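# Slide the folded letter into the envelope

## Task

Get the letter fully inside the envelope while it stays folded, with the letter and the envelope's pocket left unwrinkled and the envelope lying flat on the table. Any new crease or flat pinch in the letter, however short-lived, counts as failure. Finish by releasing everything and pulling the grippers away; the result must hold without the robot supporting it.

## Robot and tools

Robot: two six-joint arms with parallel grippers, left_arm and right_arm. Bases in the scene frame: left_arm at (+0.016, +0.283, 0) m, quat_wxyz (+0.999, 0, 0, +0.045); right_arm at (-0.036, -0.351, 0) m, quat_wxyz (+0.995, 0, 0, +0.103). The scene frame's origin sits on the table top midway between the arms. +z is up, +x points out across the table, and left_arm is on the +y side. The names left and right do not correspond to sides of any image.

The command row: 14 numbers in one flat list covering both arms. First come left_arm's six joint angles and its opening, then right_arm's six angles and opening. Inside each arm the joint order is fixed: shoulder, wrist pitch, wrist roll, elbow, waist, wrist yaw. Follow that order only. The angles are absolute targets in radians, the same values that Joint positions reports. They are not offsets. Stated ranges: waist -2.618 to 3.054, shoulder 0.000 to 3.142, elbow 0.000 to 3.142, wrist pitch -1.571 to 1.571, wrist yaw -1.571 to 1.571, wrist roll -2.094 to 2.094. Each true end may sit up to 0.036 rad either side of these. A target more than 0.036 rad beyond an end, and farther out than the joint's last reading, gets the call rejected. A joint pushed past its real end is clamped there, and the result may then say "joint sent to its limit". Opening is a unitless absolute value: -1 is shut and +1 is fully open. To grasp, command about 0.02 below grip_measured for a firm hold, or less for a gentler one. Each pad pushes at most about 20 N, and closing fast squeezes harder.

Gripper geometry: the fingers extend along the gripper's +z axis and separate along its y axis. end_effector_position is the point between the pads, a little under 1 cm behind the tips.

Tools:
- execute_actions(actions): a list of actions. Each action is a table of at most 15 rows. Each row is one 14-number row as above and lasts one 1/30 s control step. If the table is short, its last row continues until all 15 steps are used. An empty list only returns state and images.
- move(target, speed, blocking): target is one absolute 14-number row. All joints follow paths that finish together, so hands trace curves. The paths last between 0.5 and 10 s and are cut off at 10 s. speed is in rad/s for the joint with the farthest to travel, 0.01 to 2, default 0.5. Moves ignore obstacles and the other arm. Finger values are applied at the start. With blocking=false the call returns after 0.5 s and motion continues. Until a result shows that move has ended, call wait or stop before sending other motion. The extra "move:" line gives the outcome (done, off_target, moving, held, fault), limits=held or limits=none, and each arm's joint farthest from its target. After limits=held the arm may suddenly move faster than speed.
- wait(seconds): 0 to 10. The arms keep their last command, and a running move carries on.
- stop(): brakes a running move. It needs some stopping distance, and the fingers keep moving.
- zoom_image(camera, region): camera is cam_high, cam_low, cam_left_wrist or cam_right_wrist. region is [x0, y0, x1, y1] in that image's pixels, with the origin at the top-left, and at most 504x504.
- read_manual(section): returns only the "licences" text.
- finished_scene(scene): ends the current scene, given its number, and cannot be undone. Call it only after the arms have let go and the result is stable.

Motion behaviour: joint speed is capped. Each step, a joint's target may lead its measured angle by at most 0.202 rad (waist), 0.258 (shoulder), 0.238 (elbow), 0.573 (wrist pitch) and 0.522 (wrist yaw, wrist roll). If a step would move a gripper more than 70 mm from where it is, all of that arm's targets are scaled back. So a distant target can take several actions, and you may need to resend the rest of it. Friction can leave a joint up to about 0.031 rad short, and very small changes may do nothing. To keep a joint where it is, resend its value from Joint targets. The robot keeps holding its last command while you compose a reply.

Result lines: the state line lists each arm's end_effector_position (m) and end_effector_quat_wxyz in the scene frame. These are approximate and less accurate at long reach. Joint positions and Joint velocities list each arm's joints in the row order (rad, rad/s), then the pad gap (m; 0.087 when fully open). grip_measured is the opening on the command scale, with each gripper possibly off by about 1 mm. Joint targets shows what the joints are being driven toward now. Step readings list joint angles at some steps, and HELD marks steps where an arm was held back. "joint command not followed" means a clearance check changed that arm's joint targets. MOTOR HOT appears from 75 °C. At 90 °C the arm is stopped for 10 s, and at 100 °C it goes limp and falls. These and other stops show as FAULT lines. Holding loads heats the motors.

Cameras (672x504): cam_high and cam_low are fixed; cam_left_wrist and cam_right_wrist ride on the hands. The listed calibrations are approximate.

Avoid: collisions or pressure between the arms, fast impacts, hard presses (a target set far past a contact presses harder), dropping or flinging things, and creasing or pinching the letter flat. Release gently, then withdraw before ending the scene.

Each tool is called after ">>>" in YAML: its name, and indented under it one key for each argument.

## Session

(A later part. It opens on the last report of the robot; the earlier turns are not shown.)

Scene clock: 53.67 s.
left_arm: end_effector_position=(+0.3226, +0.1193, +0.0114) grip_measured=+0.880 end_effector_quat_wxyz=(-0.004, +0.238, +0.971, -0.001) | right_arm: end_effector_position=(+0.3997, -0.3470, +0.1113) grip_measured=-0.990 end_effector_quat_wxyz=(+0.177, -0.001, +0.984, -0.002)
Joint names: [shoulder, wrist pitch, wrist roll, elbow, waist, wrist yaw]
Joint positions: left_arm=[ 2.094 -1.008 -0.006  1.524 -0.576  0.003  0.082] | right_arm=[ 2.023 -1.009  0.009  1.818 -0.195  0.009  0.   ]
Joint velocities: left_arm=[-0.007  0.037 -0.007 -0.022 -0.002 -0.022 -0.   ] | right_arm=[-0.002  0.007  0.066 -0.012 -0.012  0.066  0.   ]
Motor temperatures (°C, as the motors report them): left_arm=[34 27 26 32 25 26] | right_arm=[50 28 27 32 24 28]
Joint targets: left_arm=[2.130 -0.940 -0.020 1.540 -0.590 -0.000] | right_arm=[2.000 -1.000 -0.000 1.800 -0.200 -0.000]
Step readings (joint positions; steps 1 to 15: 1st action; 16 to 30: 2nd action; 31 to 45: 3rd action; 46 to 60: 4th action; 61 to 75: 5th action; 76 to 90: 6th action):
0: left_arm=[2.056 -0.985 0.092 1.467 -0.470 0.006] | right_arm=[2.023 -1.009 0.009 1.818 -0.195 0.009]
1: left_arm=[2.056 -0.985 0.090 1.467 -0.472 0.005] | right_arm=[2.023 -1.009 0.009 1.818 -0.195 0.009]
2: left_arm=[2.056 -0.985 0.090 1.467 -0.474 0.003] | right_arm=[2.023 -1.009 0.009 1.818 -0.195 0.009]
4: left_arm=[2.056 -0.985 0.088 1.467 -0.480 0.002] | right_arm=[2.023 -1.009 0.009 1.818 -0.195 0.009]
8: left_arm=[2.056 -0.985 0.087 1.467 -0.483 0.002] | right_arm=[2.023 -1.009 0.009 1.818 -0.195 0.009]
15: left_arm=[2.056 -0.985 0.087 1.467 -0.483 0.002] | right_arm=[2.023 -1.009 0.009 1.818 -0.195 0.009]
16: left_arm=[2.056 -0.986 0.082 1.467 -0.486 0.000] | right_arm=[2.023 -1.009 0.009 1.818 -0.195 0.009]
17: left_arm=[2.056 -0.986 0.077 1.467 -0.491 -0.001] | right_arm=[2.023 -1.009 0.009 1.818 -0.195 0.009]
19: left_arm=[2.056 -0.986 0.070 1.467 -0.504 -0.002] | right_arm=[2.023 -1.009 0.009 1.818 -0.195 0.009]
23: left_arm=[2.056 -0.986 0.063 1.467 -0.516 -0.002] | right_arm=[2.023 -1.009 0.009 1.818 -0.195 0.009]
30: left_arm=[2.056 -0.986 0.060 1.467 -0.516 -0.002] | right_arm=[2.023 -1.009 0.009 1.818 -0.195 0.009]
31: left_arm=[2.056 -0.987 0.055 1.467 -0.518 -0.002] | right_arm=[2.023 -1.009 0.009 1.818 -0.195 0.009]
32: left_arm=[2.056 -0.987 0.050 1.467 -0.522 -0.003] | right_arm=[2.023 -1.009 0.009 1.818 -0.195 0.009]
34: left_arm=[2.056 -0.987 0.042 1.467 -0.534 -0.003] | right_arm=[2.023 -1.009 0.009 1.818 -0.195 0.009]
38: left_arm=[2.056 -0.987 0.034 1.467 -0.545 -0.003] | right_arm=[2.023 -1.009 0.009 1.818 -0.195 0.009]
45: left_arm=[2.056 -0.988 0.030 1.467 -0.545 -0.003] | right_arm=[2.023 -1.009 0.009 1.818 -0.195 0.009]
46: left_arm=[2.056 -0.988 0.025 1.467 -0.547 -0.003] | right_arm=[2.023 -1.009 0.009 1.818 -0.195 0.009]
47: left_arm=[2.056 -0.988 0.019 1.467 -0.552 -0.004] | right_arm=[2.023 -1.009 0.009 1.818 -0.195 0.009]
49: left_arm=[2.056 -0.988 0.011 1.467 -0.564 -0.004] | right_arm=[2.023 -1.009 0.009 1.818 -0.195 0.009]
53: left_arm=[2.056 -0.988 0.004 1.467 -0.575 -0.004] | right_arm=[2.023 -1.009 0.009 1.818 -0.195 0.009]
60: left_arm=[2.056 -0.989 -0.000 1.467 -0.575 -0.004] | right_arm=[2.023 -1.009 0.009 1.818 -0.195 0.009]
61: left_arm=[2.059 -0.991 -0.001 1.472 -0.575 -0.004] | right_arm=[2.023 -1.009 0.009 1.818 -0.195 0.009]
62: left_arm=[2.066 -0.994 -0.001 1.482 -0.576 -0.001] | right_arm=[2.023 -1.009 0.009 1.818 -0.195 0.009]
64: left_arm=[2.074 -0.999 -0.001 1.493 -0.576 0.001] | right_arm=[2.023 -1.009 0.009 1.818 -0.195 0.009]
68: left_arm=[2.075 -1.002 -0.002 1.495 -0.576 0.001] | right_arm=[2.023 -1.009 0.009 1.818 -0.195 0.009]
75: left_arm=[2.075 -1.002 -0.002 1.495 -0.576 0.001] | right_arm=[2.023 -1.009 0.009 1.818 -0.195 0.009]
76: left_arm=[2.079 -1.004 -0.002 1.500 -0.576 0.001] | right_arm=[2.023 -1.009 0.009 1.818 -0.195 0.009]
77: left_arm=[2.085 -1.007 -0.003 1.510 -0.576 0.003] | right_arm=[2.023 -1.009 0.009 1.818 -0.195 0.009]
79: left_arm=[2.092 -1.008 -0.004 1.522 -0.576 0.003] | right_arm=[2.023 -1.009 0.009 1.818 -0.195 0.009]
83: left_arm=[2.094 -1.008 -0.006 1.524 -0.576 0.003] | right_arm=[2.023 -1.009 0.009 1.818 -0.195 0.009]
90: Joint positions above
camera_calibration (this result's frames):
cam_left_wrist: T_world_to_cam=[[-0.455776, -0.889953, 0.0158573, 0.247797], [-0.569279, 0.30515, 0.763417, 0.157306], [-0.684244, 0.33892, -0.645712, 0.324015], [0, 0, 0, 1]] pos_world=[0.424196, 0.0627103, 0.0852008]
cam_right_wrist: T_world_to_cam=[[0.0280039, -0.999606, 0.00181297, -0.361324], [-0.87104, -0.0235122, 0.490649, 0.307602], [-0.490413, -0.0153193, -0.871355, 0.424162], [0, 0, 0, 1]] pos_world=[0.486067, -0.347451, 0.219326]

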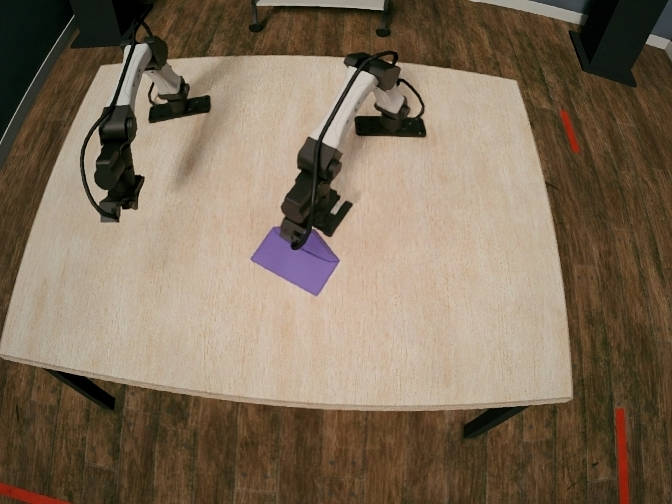

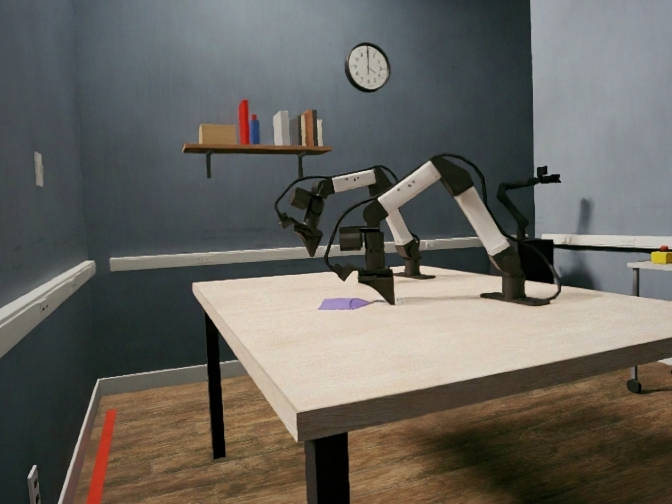

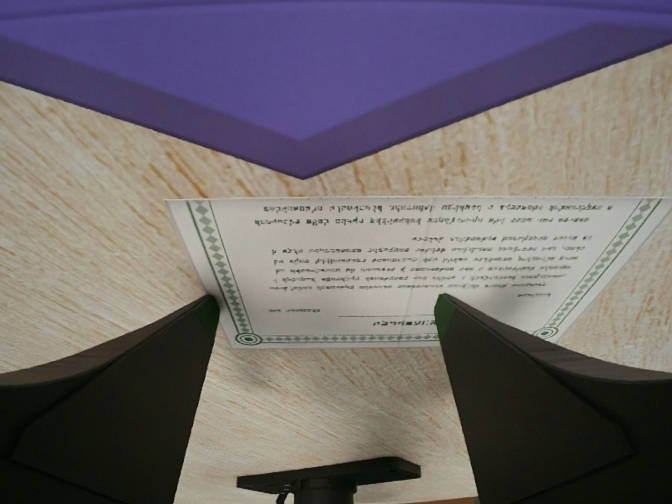

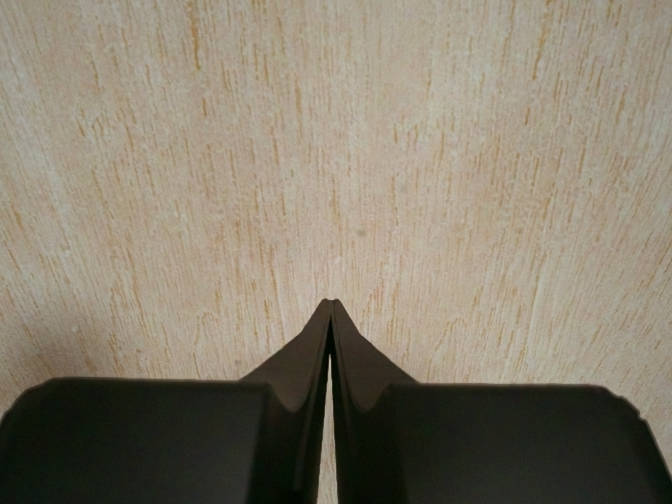

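>>> execute_actions:
  actions:
    - [[2.13,-0.94,-0.02,1.54,-0.59,0,1,2.0,-1,0,1.8,-0.2,0,-1]]
    - [[2.14,-0.94,-0.02,1.54,-0.59,0,0.94,2.0,-1,0,1.8,-0.2,0,-1]]
    - [[2.14,-0.94,-0.02,1.54,-0.59,0,0.87,2.0,-1,0,1.8,-0.2,0,-1]]
    - [[2.15,-0.94,-0.02,1.555,-0.59,0,0.87,2.0,-1,0,1.8,-0.2,0,-1]]
    - [[2.16,-0.94,-0.02,1.57,-0.59,0,0.87,2.0,-1,0,1.8,-0.2,0,-1]]
    - [[2.17,-0.94,-0.02,1.585,-0.59,0,0.87,2.0,-1,0,1.8,-0.2,0,-1]]
    - [[2.18,-0.94,-0.02,1.6,-0.59,0,0.87,2.0,-1,0,1.8,-0.2,0,-1]]
    - [[2.19,-0.94,-0.02,1.615,-0.59,0,0.87,2.0,-1,0,1.8,-0.2,0,-1]]

Scene clock: 57.83 s.
left_arm: end_effector_position=(+0.3300, +0.1141, +0.0110) grip_measured=+0.870 end_effector_quat_wxyz=(-0.013, +0.237, +0.971, -0.000) | right_arm: end_effector_position=(+0.3997, -0.3470, +0.1113) grip_measured=-0.990 end_effector_quat_wxyz=(+0.177, -0.001, +0.984, -0.002)
Joint names: [shoulder, wrist pitch, wrist roll, elbow, waist, wrist yaw]
Joint positions: left_arm=[ 2.145 -1.05  -0.009  1.6   -0.578  0.006  0.082] | right_arm=[ 2.023 -1.009  0.009  1.818 -0.195  0.009  0.   ]
Joint velocities: left_arm=[-0.027 -0.037  0.051 -0.012 -0.002 -0.022  0.   ] | right_arm=[-0.012 -0.037  0.007 -0.022  0.007 -0.066  0.001]
Motor temperatures (°C, as the motors report them): left_arm=[34 27 26 32 25 26] | right_arm=[50 28 27 32 24 28]
Joint targets: left_arm=[2.190 -0.940 -0.020 1.615 -0.590 -0.000] | right_arm=[2.000 -1.000 0.000 1.800 -0.200 -0.000]
Step readings (joint positions; steps 1 to 15: 1st action; 16 to 30: 2nd action; 31 to 45: 3rd action; 46 to 60: 4th action; 61 to 75: 5th action; 76 to 90: 6th action; 91 to 105: 7th action; 106 to 120: 8th action):
0: left_arm=[2.094 -1.008 -0.006 1.524 -0.576 0.003] | right_arm=[2.023 -1.009 0.009 1.818 -0.195 0.009]
1: left_arm=[2.094 -1.007 -0.006 1.524 -0.576 0.003] | right_arm=[2.023 -1.009 0.009 1.818 -0.195 0.009]
2: left_arm=[2.094 -1.006 -0.006 1.524 -0.576 0.003] | right_arm=[2.023 -1.009 0.009 1.818 -0.195 0.009]
4: left_arm=[2.094 -1.005 -0.006 1.524 -0.576 0.003] | right_arm=[2.023 -1.009 0.009 1.818 -0.195 0.009]
8: left_arm=[2.094 -1.005 -0.006 1.524 -0.576 0.003] | right_arm=[2.023 -1.009 0.009 1.818 -0.195 0.009]
15: left_arm=[2.094 -1.005 -0.006 1.524 -0.576 0.003] | right_arm=[2.023 -1.009 0.009 1.818 -0.195 0.009]
16: left_arm=[2.094 -1.005 -0.006 1.524 -0.576 0.005] | right_arm=[2.023 -1.009 0.009 1.818 -0.195 0.009]
17: left_arm=[2.095 -1.006 -0.006 1.525 -0.577 0.006] | right_arm=[2.023 -1.009 0.009 1.818 -0.195 0.009]
19: left_arm=[2.096 -1.007 -0.006 1.527 -0.578 0.006] | right_arm=[2.023 -1.009 0.009 1.818 -0.195 0.009]
23: left_arm=[2.097 -1.008 -0.006 1.528 -0.578 0.006] | right_arm=[2.023 -1.009 0.009 1.818 -0.195 0.009]
30: left_arm=[2.097 -1.008 -0.006 1.528 -0.578 0.006] | right_arm=[2.023 -1.009 0.009 1.818 -0.195 0.009]
31: left_arm=[2.097 -1.008 -0.007 1.528 -0.578 0.006] | right_arm=[2.023 -1.009 0.009 1.818 -0.195 0.009]
32: left_arm=[2.097 -1.007 -0.008 1.528 -0.578 0.006] | right_arm=[2.023 -1.009 0.009 1.818 -0.195 0.009]
34: left_arm=[2.097 -1.007 -0.008 1.528 -0.578 0.006] | right_arm=[2.023 -1.009 0.009 1.818 -0.195 0.009]
38: left_arm=[2.097 -1.007 -0.008 1.528 -0.578 0.006] | right_arm=[2.023 -1.009 0.009 1.818 -0.195 0.009]
45: left_arm=[2.097 -1.007 -0.008 1.528 -0.578 0.006] | right_arm=[2.023 -1.009 0.009 1.818 -0.195 0.009]
46: left_arm=[2.099 -1.008 -0.008 1.531 -0.578 0.006] | right_arm=[2.023 -1.009 0.009 1.818 -0.195 0.009]
47: left_arm=[2.102 -1.012 -0.009 1.536 -0.578 0.006] | right_arm=[2.023 -1.009 0.009 1.818 -0.195 0.009]
49: left_arm=[2.106 -1.017 -0.009 1.541 -0.578 0.006] | right_arm=[2.023 -1.009 0.009 1.818 -0.195 0.009]
53: left_arm=[2.107 -1.019 -0.009 1.542 -0.578 0.006] | right_arm=[2.023 -1.009 0.009 1.818 -0.195 0.009]
60: left_arm=[2.107 -1.019 -0.009 1.542 -0.578 0.006] | right_arm=[2.023 -1.009 0.009 1.818 -0.195 0.009]
61: left_arm=[2.108 -1.020 -0.009 1.544 -0.578 0.006] | right_arm=[2.023 -1.009 0.009 1.818 -0.195 0.009]
62: left_arm=[2.112 -1.024 -0.009 1.549 -0.578 0.006] | right_arm=[2.023 -1.009 0.009 1.818 -0.195 0.009]
64: left_arm=[2.115 -1.029 -0.009 1.554 -0.578 0.006] | right_arm=[2.023 -1.009 0.009 1.818 -0.195 0.009]
68: left_arm=[2.116 -1.031 -0.009 1.556 -0.578 0.006] | right_arm=[2.023 -1.009 0.009 1.818 -0.195 0.009]
75: left_arm=[2.117 -1.031 -0.009 1.556 -0.578 0.006] | right_arm=[2.023 -1.009 0.009 1.818 -0.195 0.009]
76: left_arm=[2.118 -1.032 -0.009 1.558 -0.578 0.006] | right_arm=[2.023 -1.009 0.009 1.818 -0.195 0.009]
77: left_arm=[2.122 -1.035 -0.009 1.564 -0.578 0.006] | right_arm=[2.023 -1.009 0.009 1.818 -0.195 0.009]
79: left_arm=[2.125 -1.039 -0.009 1.569 -0.578 0.006] | right_arm=[2.023 -1.009 0.009 1.818 -0.195 0.009]
83: left_arm=[2.126 -1.040 -0.009 1.570 -0.578 0.006] | right_arm=[2.023 -1.009 0.009 1.818 -0.195 0.009]
90: left_arm=[2.126 -1.040 -0.009 1.570 -0.578 0.006] | right_arm=[2.023 -1.009 0.009 1.818 -0.195 0.009]
91: left_arm=[2.128 -1.041 -0.009 1.572 -0.578 0.006] | right_arm=[2.023 -1.009 0.009 1.818 -0.195 0.009]
92: left_arm=[2.131 -1.043 -0.009 1.578 -0.578 0.006] | right_arm=[2.023 -1.009 0.009 1.818 -0.195 0.009]
94: left_arm=[2.135 -1.045 -0.009 1.583 -0.578 0.006] | right_arm=[2.023 -1.009 0.009 1.818 -0.195 0.009]
98: left_arm=[2.135 -1.046 -0.009 1.585 -0.578 0.006] | right_arm=[2.023 -1.009 0.009 1.818 -0.195 0.009]
105: left_arm=[2.135 -1.046 -0.009 1.585 -0.578 0.006] | right_arm=[2.023 -1.009 0.009 1.818 -0.195 0.009]
106: left_arm=[2.137 -1.048 -0.009 1.588 -0.578 0.006] | right_arm=[2.023 -1.009 0.009 1.818 -0.195 0.009]
107: left_arm=[2.141 -1.049 -0.009 1.593 -0.578 0.006] | right_arm=[2.023 -1.009 0.009 1.818 -0.195 0.009]
109: left_arm=[2.144 -1.050 -0.009 1.598 -0.578 0.006] | right_arm=[2.023 -1.009 0.009 1.818 -0.195 0.009]
113: left_arm=[2.145 -1.050 -0.009 1.600 -0.578 0.006] | right_arm=[2.023 -1.009 0.009 1.818 -0.195 0.009]
120: Joint positions above
camera_calibration (this result's frames):
cam_left_wrist: T_world_to_cam=[[-0.453727, -0.890939, 0.0189595, 0.245942], [-0.55646, 0.299877, 0.774872, 0.159628], [-0.696049, 0.34103, -0.631834, 0.334106], [0, 0, 0, 1]] pos_world=[0.432971, 0.0573101, 0.0827447]
cam_right_wrist: T_world_to_cam=[[0.0280039, -0.999606, 0.00181297, -0.361324], [-0.87104, -0.0235122, 0.490649, 0.307602], [-0.490413, -0.0153193, -0.871355, 0.424162], [0, 0, 0, 1]] pos_world=[0.486067, -0.347451, 0.219326]

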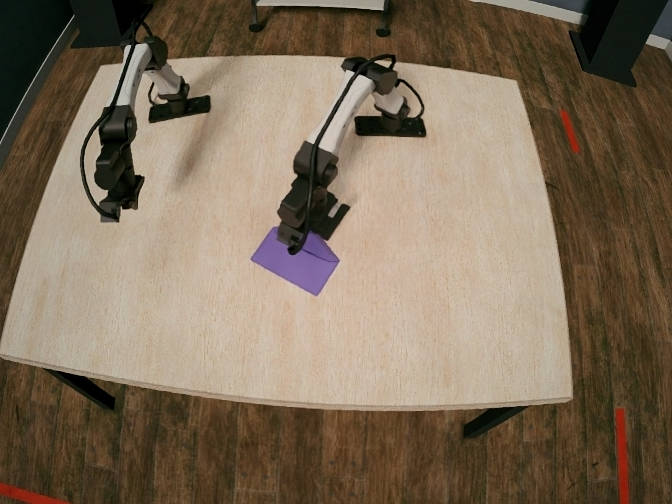

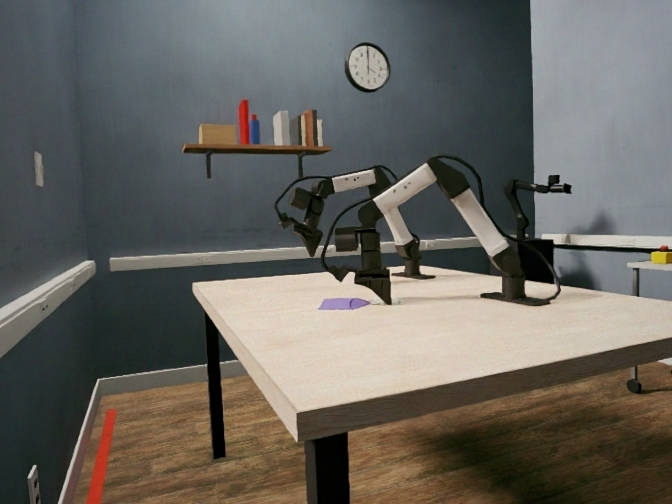

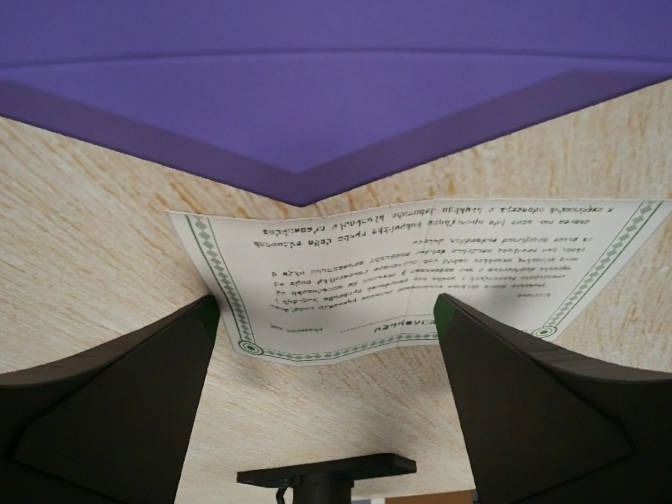

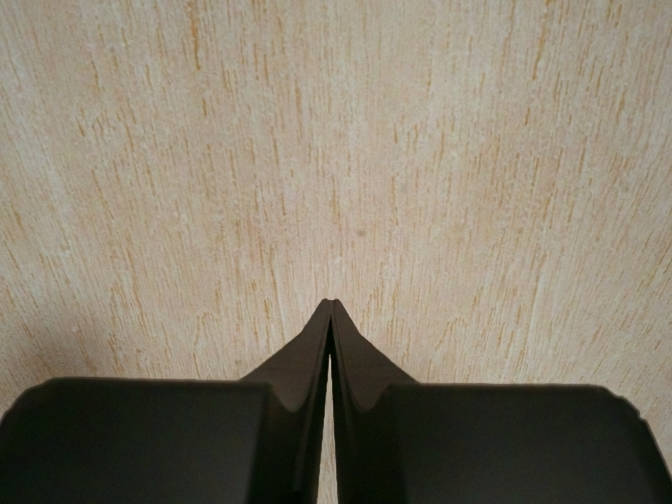

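>>> execute_actions:
  actions:
    - [[2.2,-0.94,-0.02,1.63,-0.59,0,0.87,2.1,-0.8,0,1.85,-0.1,0,-1]]
    - [[2.21,-0.94,-0.02,1.645,-0.59,0,0.87,2.2,-0.6,0,1.9,0,0,-1]]
    - [[2.22,-0.94,-0.02,1.66,-0.59,0,0.87,2.3,-0.45,0,1.95,0.12,0,-1]]
    - [[2.22,-0.97,-0.02,1.66,-0.59,0,0.94,2.38,-0.32,0,1.99,0.24,0,-1]]
    - [[2.22,-1.0,-0.02,1.66,-0.59,0,1,2.42,-0.31,0,1.99,0.33,0,-1]]

Scene clock: 60.53 s.
left_arm: end_effector_position=(+0.3387, +0.1095, +0.0111) grip_measured=+0.994 end_effector_quat_wxyz=(-0.008, +0.237, +0.971, -0.001) | right_arm: end_effector_position=(+0.4913, -0.0321, +0.0371) grip_measured=-0.990 end_effector_quat_wxyz=(+0.379, -0.244, +0.886, +0.106)
Joint names: [shoulder, wrist pitch, wrist roll, elbow, waist, wrist yaw]
Joint positions: left_arm=[ 2.172 -1.059 -0.01   1.646 -0.578  0.006  0.087] | right_arm=[ 2.412 -0.321  0.006  1.973  0.337  0.001  0.   ]
Joint velocities: left_arm=[ 0.002  0.007 -0.022  0.002  0.002  0.051 -0.001] | right_arm=[ 0.002  0.007 -0.022 -0.002 -0.022 -0.022  0.   ]
Motor temperatures (°C, as the motors report them): left_arm=[34 28 26 32 25 26] | right_arm=[51 29 27 32 24 28]
Joint targets: left_arm=[2.220 -1.000 -0.020 1.660 -0.590 -0.000] | right_arm=[2.420 -0.310 0.000 1.990 0.330 -0.000]
Step readings (joint positions; steps 1 to 15: 1st action; 16 to 30: 2nd action; 31 to 45: 3rd action; 46 to 60: 4th action; 61 to 75: 5th action):
0: left_arm=[2.145 -1.050 -0.009 1.600 -0.578 0.006] | right_arm=[2.023 -1.009 0.009 1.818 -0.195 0.009]
1: left_arm=[2.146 -1.051 -0.009 1.602 -0.578 0.006] | right_arm=[2.028 -0.992 0.009 1.818 -0.187 0.011]
2: left_arm=[2.149 -1.053 -0.009 1.607 -0.578 0.006] | right_arm=[2.040 -0.957 0.009 1.826 -0.173 0.012]
4: left_arm=[2.153 -1.054 -0.009 1.614 -0.578 0.006] | right_arm=[2.066 -0.894 0.008 1.834 -0.133 0.012]
8: left_arm=[2.154 -1.054 -0.009 1.615 -0.578 0.006] | right_arm=[2.095 -0.845 0.007 1.834 -0.089 0.004]
15: left_arm=[2.154 -1.054 -0.009 1.615 -0.578 0.006] | right_arm=[2.096 -0.818 0.007 1.834 -0.093 0.003]
16: left_arm=[2.156 -1.054 -0.009 1.617 -0.578 0.006] | right_arm=[2.105 -0.804 0.007 1.843 -0.085 0.006]
17: left_arm=[2.159 -1.056 -0.009 1.623 -0.578 0.006] | right_arm=[2.125 -0.766 0.007 1.861 -0.073 0.008]
19: left_arm=[2.162 -1.057 -0.010 1.628 -0.578 0.006] | right_arm=[2.163 -0.695 0.007 1.882 -0.036 0.008]
23: left_arm=[2.163 -1.057 -0.010 1.630 -0.578 0.006] | right_arm=[2.197 -0.647 0.007 1.883 0.011 0.003]
30: left_arm=[2.163 -1.057 -0.010 1.630 -0.578 0.006] | right_arm=[2.198 -0.620 0.007 1.883 0.007 0.002]
31: left_arm=[2.164 -1.058 -0.010 1.633 -0.578 0.006] | right_arm=[2.208 -0.609 0.007 1.892 0.016 0.006]
32: left_arm=[2.168 -1.059 -0.010 1.638 -0.578 0.006] | right_arm=[2.227 -0.579 0.007 1.912 0.030 0.009]
34: left_arm=[2.171 -1.060 -0.010 1.644 -0.578 0.006] | right_arm=[2.262 -0.522 0.007 1.933 0.073 0.009]
38: left_arm=[2.172 -1.060 -0.010 1.646 -0.578 0.006] | right_arm=[2.296 -0.489 0.007 1.934 0.137 0.001]
45: left_arm=[2.172 -1.060 -0.010 1.646 -0.578 0.006] | right_arm=[2.298 -0.469 0.007 1.934 0.127 -0.000]
46: left_arm=[2.172 -1.060 -0.010 1.646 -0.578 0.006] | right_arm=[2.306 -0.458 0.007 1.941 0.134 0.004]
47: left_arm=[2.172 -1.059 -0.010 1.646 -0.578 0.006] | right_arm=[2.321 -0.431 0.007 1.956 0.146 0.007]
49: left_arm=[2.172 -1.059 -0.010 1.646 -0.578 0.006] | right_arm=[2.348 -0.384 0.007 1.972 0.188 0.008]
53: left_arm=[2.172 -1.059 -0.010 1.646 -0.578 0.006] | right_arm=[2.372 -0.356 0.006 1.973 0.257 0.001]
60: left_arm=[2.172 -1.059 -0.010 1.646 -0.578 0.006] | right_arm=[2.375 -0.339 0.006 1.973 0.248 -0.001]
61: left_arm=[2.172 -1.059 -0.010 1.646 -0.578 0.006] | right_arm=[2.377 -0.336 0.006 1.973 0.252 0.002]
62: left_arm=[2.172 -1.059 -0.010 1.646 -0.578 0.006] | right_arm=[2.380 -0.329 0.006 1.973 0.259 0.004]
64: left_arm=[2.172 -1.059 -0.010 1.646 -0.578 0.006] | right_arm=[2.391 -0.323 0.006 1.973 0.288 0.004]
68: left_arm=[2.172 -1.059 -0.010 1.646 -0.578 0.006] | right_arm=[2.410 -0.323 0.006 1.973 0.339 0.002]
75: Joint positions above
camera_calibration (this result's frames):
cam_left_wrist: T_world_to_cam=[[-0.453221, -0.891193, 0.0191273, 0.245591], [-0.56371, 0.303168, 0.768323, 0.167992], [-0.690523, 0.337438, -0.639776, 0.340416], [0, 0, 0, 1]] pos_world=[0.441071, 0.0530696, 0.0840198]
cam_right_wrist: T_world_to_cam=[[0.535468, -0.844538, 0.00552758, -0.293493], [-0.843243, -0.534259, 0.0592268, 0.417215], [-0.0470661, -0.0363751, -0.998229, 0.195541], [0, 0, 0, 1]] pos_world=[0.518173, -0.0178517, 0.172107]

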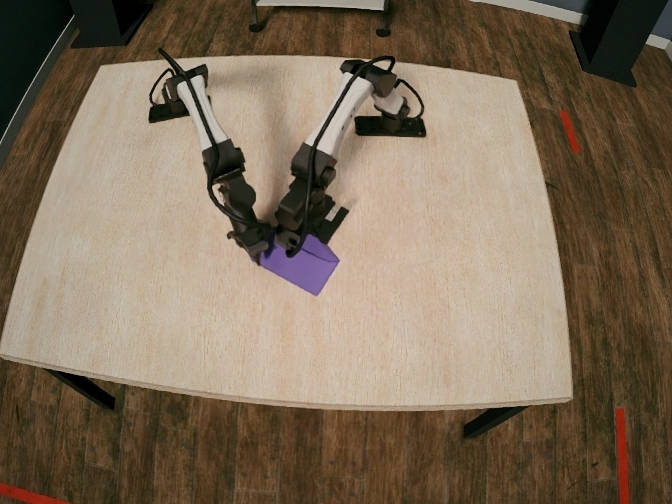

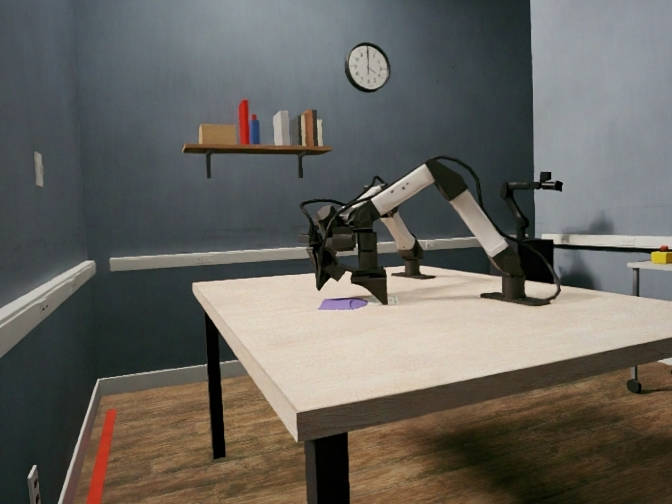

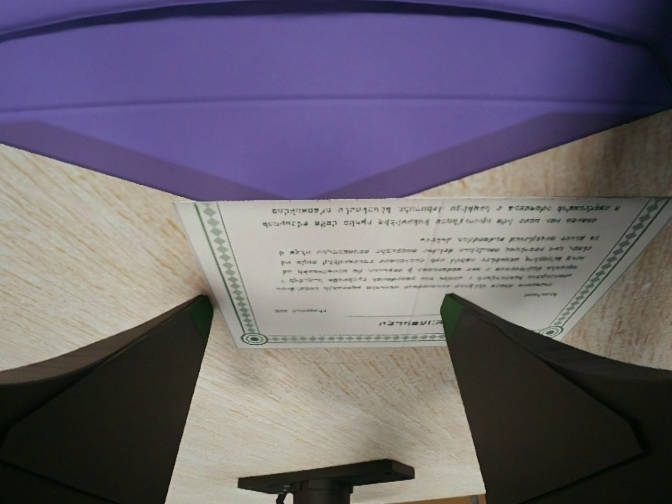

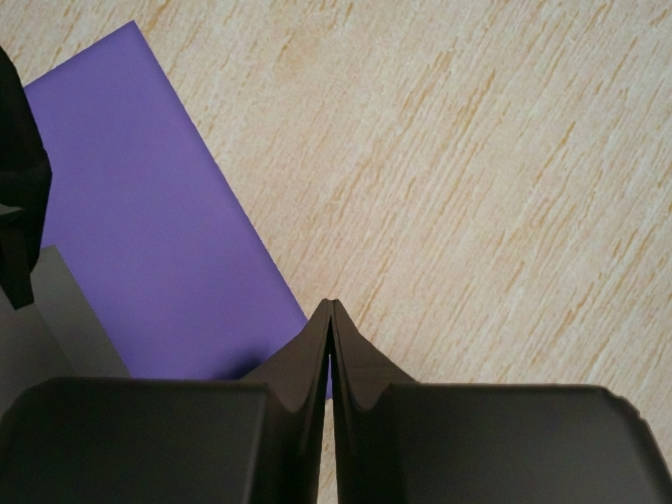

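>>> execute_actions:
  actions:
    - [[2.21,-1.03,0.02,1.66,-0.55,0,1,2.42,-0.31,0,1.99,0.33,0,-1]]
    - [[2.21,-1.03,0.045,1.66,-0.525,0,1,2.45,-0.3,0,1.99,0.33,0,-1]]
    - [[2.21,-1.03,0.07,1.66,-0.5,0,1,2.47,-0.3,0,1.99,0.33,0,-1]]
    - [[2.21,-1.03,0.095,1.66,-0.475,0,1,2.47,-0.3,0,1.99,0.33,0,-1]]

Scene clock: 62.70 s.
left_arm: end_effector_position=(+0.3500, +0.1322, +0.0124) grip_measured=+0.994 end_effector_quat_wxyz=(-0.011, +0.236, +0.971, -0.016) | right_arm: end_effector_position=(+0.4902, -0.0331, +0.0121) grip_measured=-0.990 end_effector_quat_wxyz=(+0.365, -0.245, +0.892, +0.102)
Joint names: [shoulder, wrist pitch, wrist roll, elbow, waist, wrist yaw]
Joint positions: left_arm=[ 2.172 -1.065  0.064  1.651 -0.502  0.036  0.087] | right_arm=[ 2.457 -0.309  0.006  1.973  0.337  0.001  0.   ]
Joint velocities: left_arm=[-0.017 -0.051 -0.007  0.002  0.002  0.11  -0.001] | right_arm=[ 0.027 -0.022  0.051  0.017 -0.012 -0.007  0.   ]
Motor temperatures (°C, as the motors report them): left_arm=[34 27 26 32 25 26] | right_arm=[51 29 27 32 24 28]
Joint targets: left_arm=[2.210 -1.030 0.095 1.660 -0.475 0.000] | right_arm=[2.470 -0.300 0.000 1.990 0.330 -0.000]
Step readings (joint positions; steps 1 to 15: 1st action; 16 to 30: 2nd action; 31 to 45: 3rd action; 46 to 60: 4th action):
0: left_arm=[2.172 -1.059 -0.010 1.646 -0.578 0.006] | right_arm=[2.412 -0.321 0.006 1.973 0.337 0.001]
1: left_arm=[2.172 -1.060 -0.008 1.647 -0.576 0.007] | right_arm=[2.412 -0.321 0.006 1.973 0.337 0.001]
2: left_arm=[2.172 -1.060 -0.006 1.647 -0.575 0.010] | right_arm=[2.412 -0.321 0.006 1.973 0.337 0.001]
4: left_arm=[2.172 -1.061 -0.006 1.648 -0.573 0.014] | right_arm=[2.412 -0.321 0.006 1.973 0.337 0.001]
8: left_arm=[2.172 -1.061 -0.004 1.648 -0.573 0.014] | right_arm=[2.412 -0.321 0.006 1.973 0.337 0.001]
15: left_arm=[2.172 -1.061 -0.003 1.648 -0.573 0.014] | right_arm=[2.412 -0.321 0.006 1.973 0.337 0.001]
16: left_arm=[2.172 -1.062 -0.000 1.648 -0.571 0.016] | right_arm=[2.414 -0.320 0.006 1.973 0.337 0.001]
17: left_arm=[2.172 -1.062 0.004 1.648 -0.568 0.020] | right_arm=[2.417 -0.315 0.006 1.973 0.337 0.001]
19: left_arm=[2.172 -1.062 0.008 1.648 -0.560 0.025] | right_arm=[2.424 -0.312 0.006 1.973 0.337 0.001]
23: left_arm=[2.172 -1.063 0.015 1.651 -0.550 0.028] | right_arm=[2.438 -0.312 0.006 1.973 0.337 0.001]
30: left_arm=[2.172 -1.063 0.018 1.651 -0.549 0.028] | right_arm=[2.440 -0.311 0.006 1.973 0.337 0.001]
31: left_arm=[2.172 -1.064 0.022 1.651 -0.547 0.029] | right_arm=[2.441 -0.311 0.006 1.973 0.337 0.001]
32: left_arm=[2.172 -1.064 0.027 1.651 -0.544 0.030] | right_arm=[2.442 -0.309 0.006 1.973 0.337 0.001]
34: left_arm=[2.172 -1.064 0.033 1.651 -0.534 0.030] | right_arm=[2.447 -0.309 0.006 1.973 0.337 0.001]
38: left_arm=[2.172 -1.064 0.040 1.651 -0.524 0.030] | right_arm=[2.456 -0.309 0.006 1.973 0.337 0.001]
45: left_arm=[2.172 -1.064 0.042 1.651 -0.524 0.030] | right_arm=[2.457 -0.309 0.006 1.973 0.337 0.001]
46: left_arm=[2.172 -1.065 0.046 1.651 -0.522 0.032] | right_arm=[2.457 -0.309 0.006 1.973 0.337 0.001]
47: left_arm=[2.172 -1.065 0.050 1.651 -0.519 0.033] | right_arm=[2.457 -0.309 0.006 1.973 0.337 0.001]
49: left_arm=[2.172 -1.065 0.056 1.651 -0.511 0.034] | right_arm=[2.457 -0.309 0.006 1.973 0.337 0.001]
53: left_arm=[2.172 -1.065 0.062 1.651 -0.502 0.036] | right_arm=[2.457 -0.309 0.006 1.973 0.337 0.001]
60: Joint positions above
camera_calibration (this result's frames):
cam_left_wrist: T_world_to_cam=[[-0.451668, -0.890787, 0.0499434, 0.269967], [-0.553814, 0.323816, 0.767094, 0.160301], [-0.69949, 0.318812, -0.639588, 0.346955], [0, 0, 0, 1]] pos_world=[0.453404, 0.0779622, 0.0854593]
cam_right_wrist: T_world_to_cam=[[0.535291, -0.844654, 0.00482292, -0.293466], [-0.841324, -0.532656, 0.0919311, 0.415907], [-0.075081, -0.0532675, -0.995754, 0.183651], [0, 0, 0, 1]] pos_world=[0.520791, -0.016559, 0.146051]

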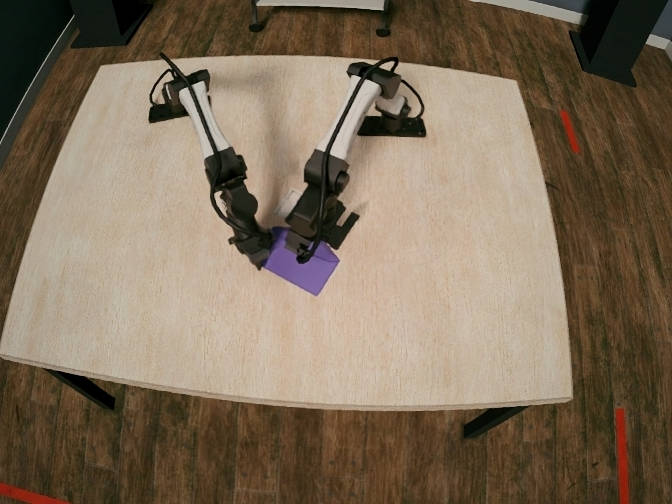

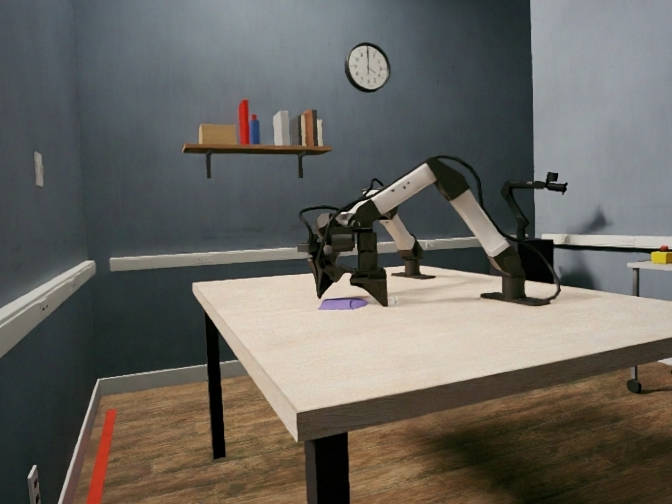

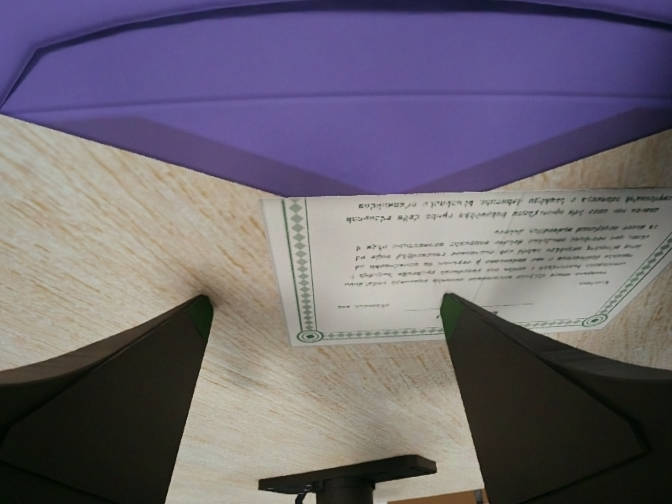

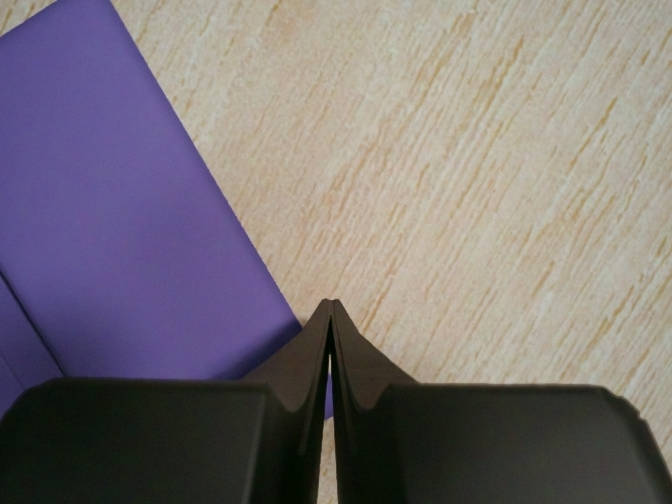

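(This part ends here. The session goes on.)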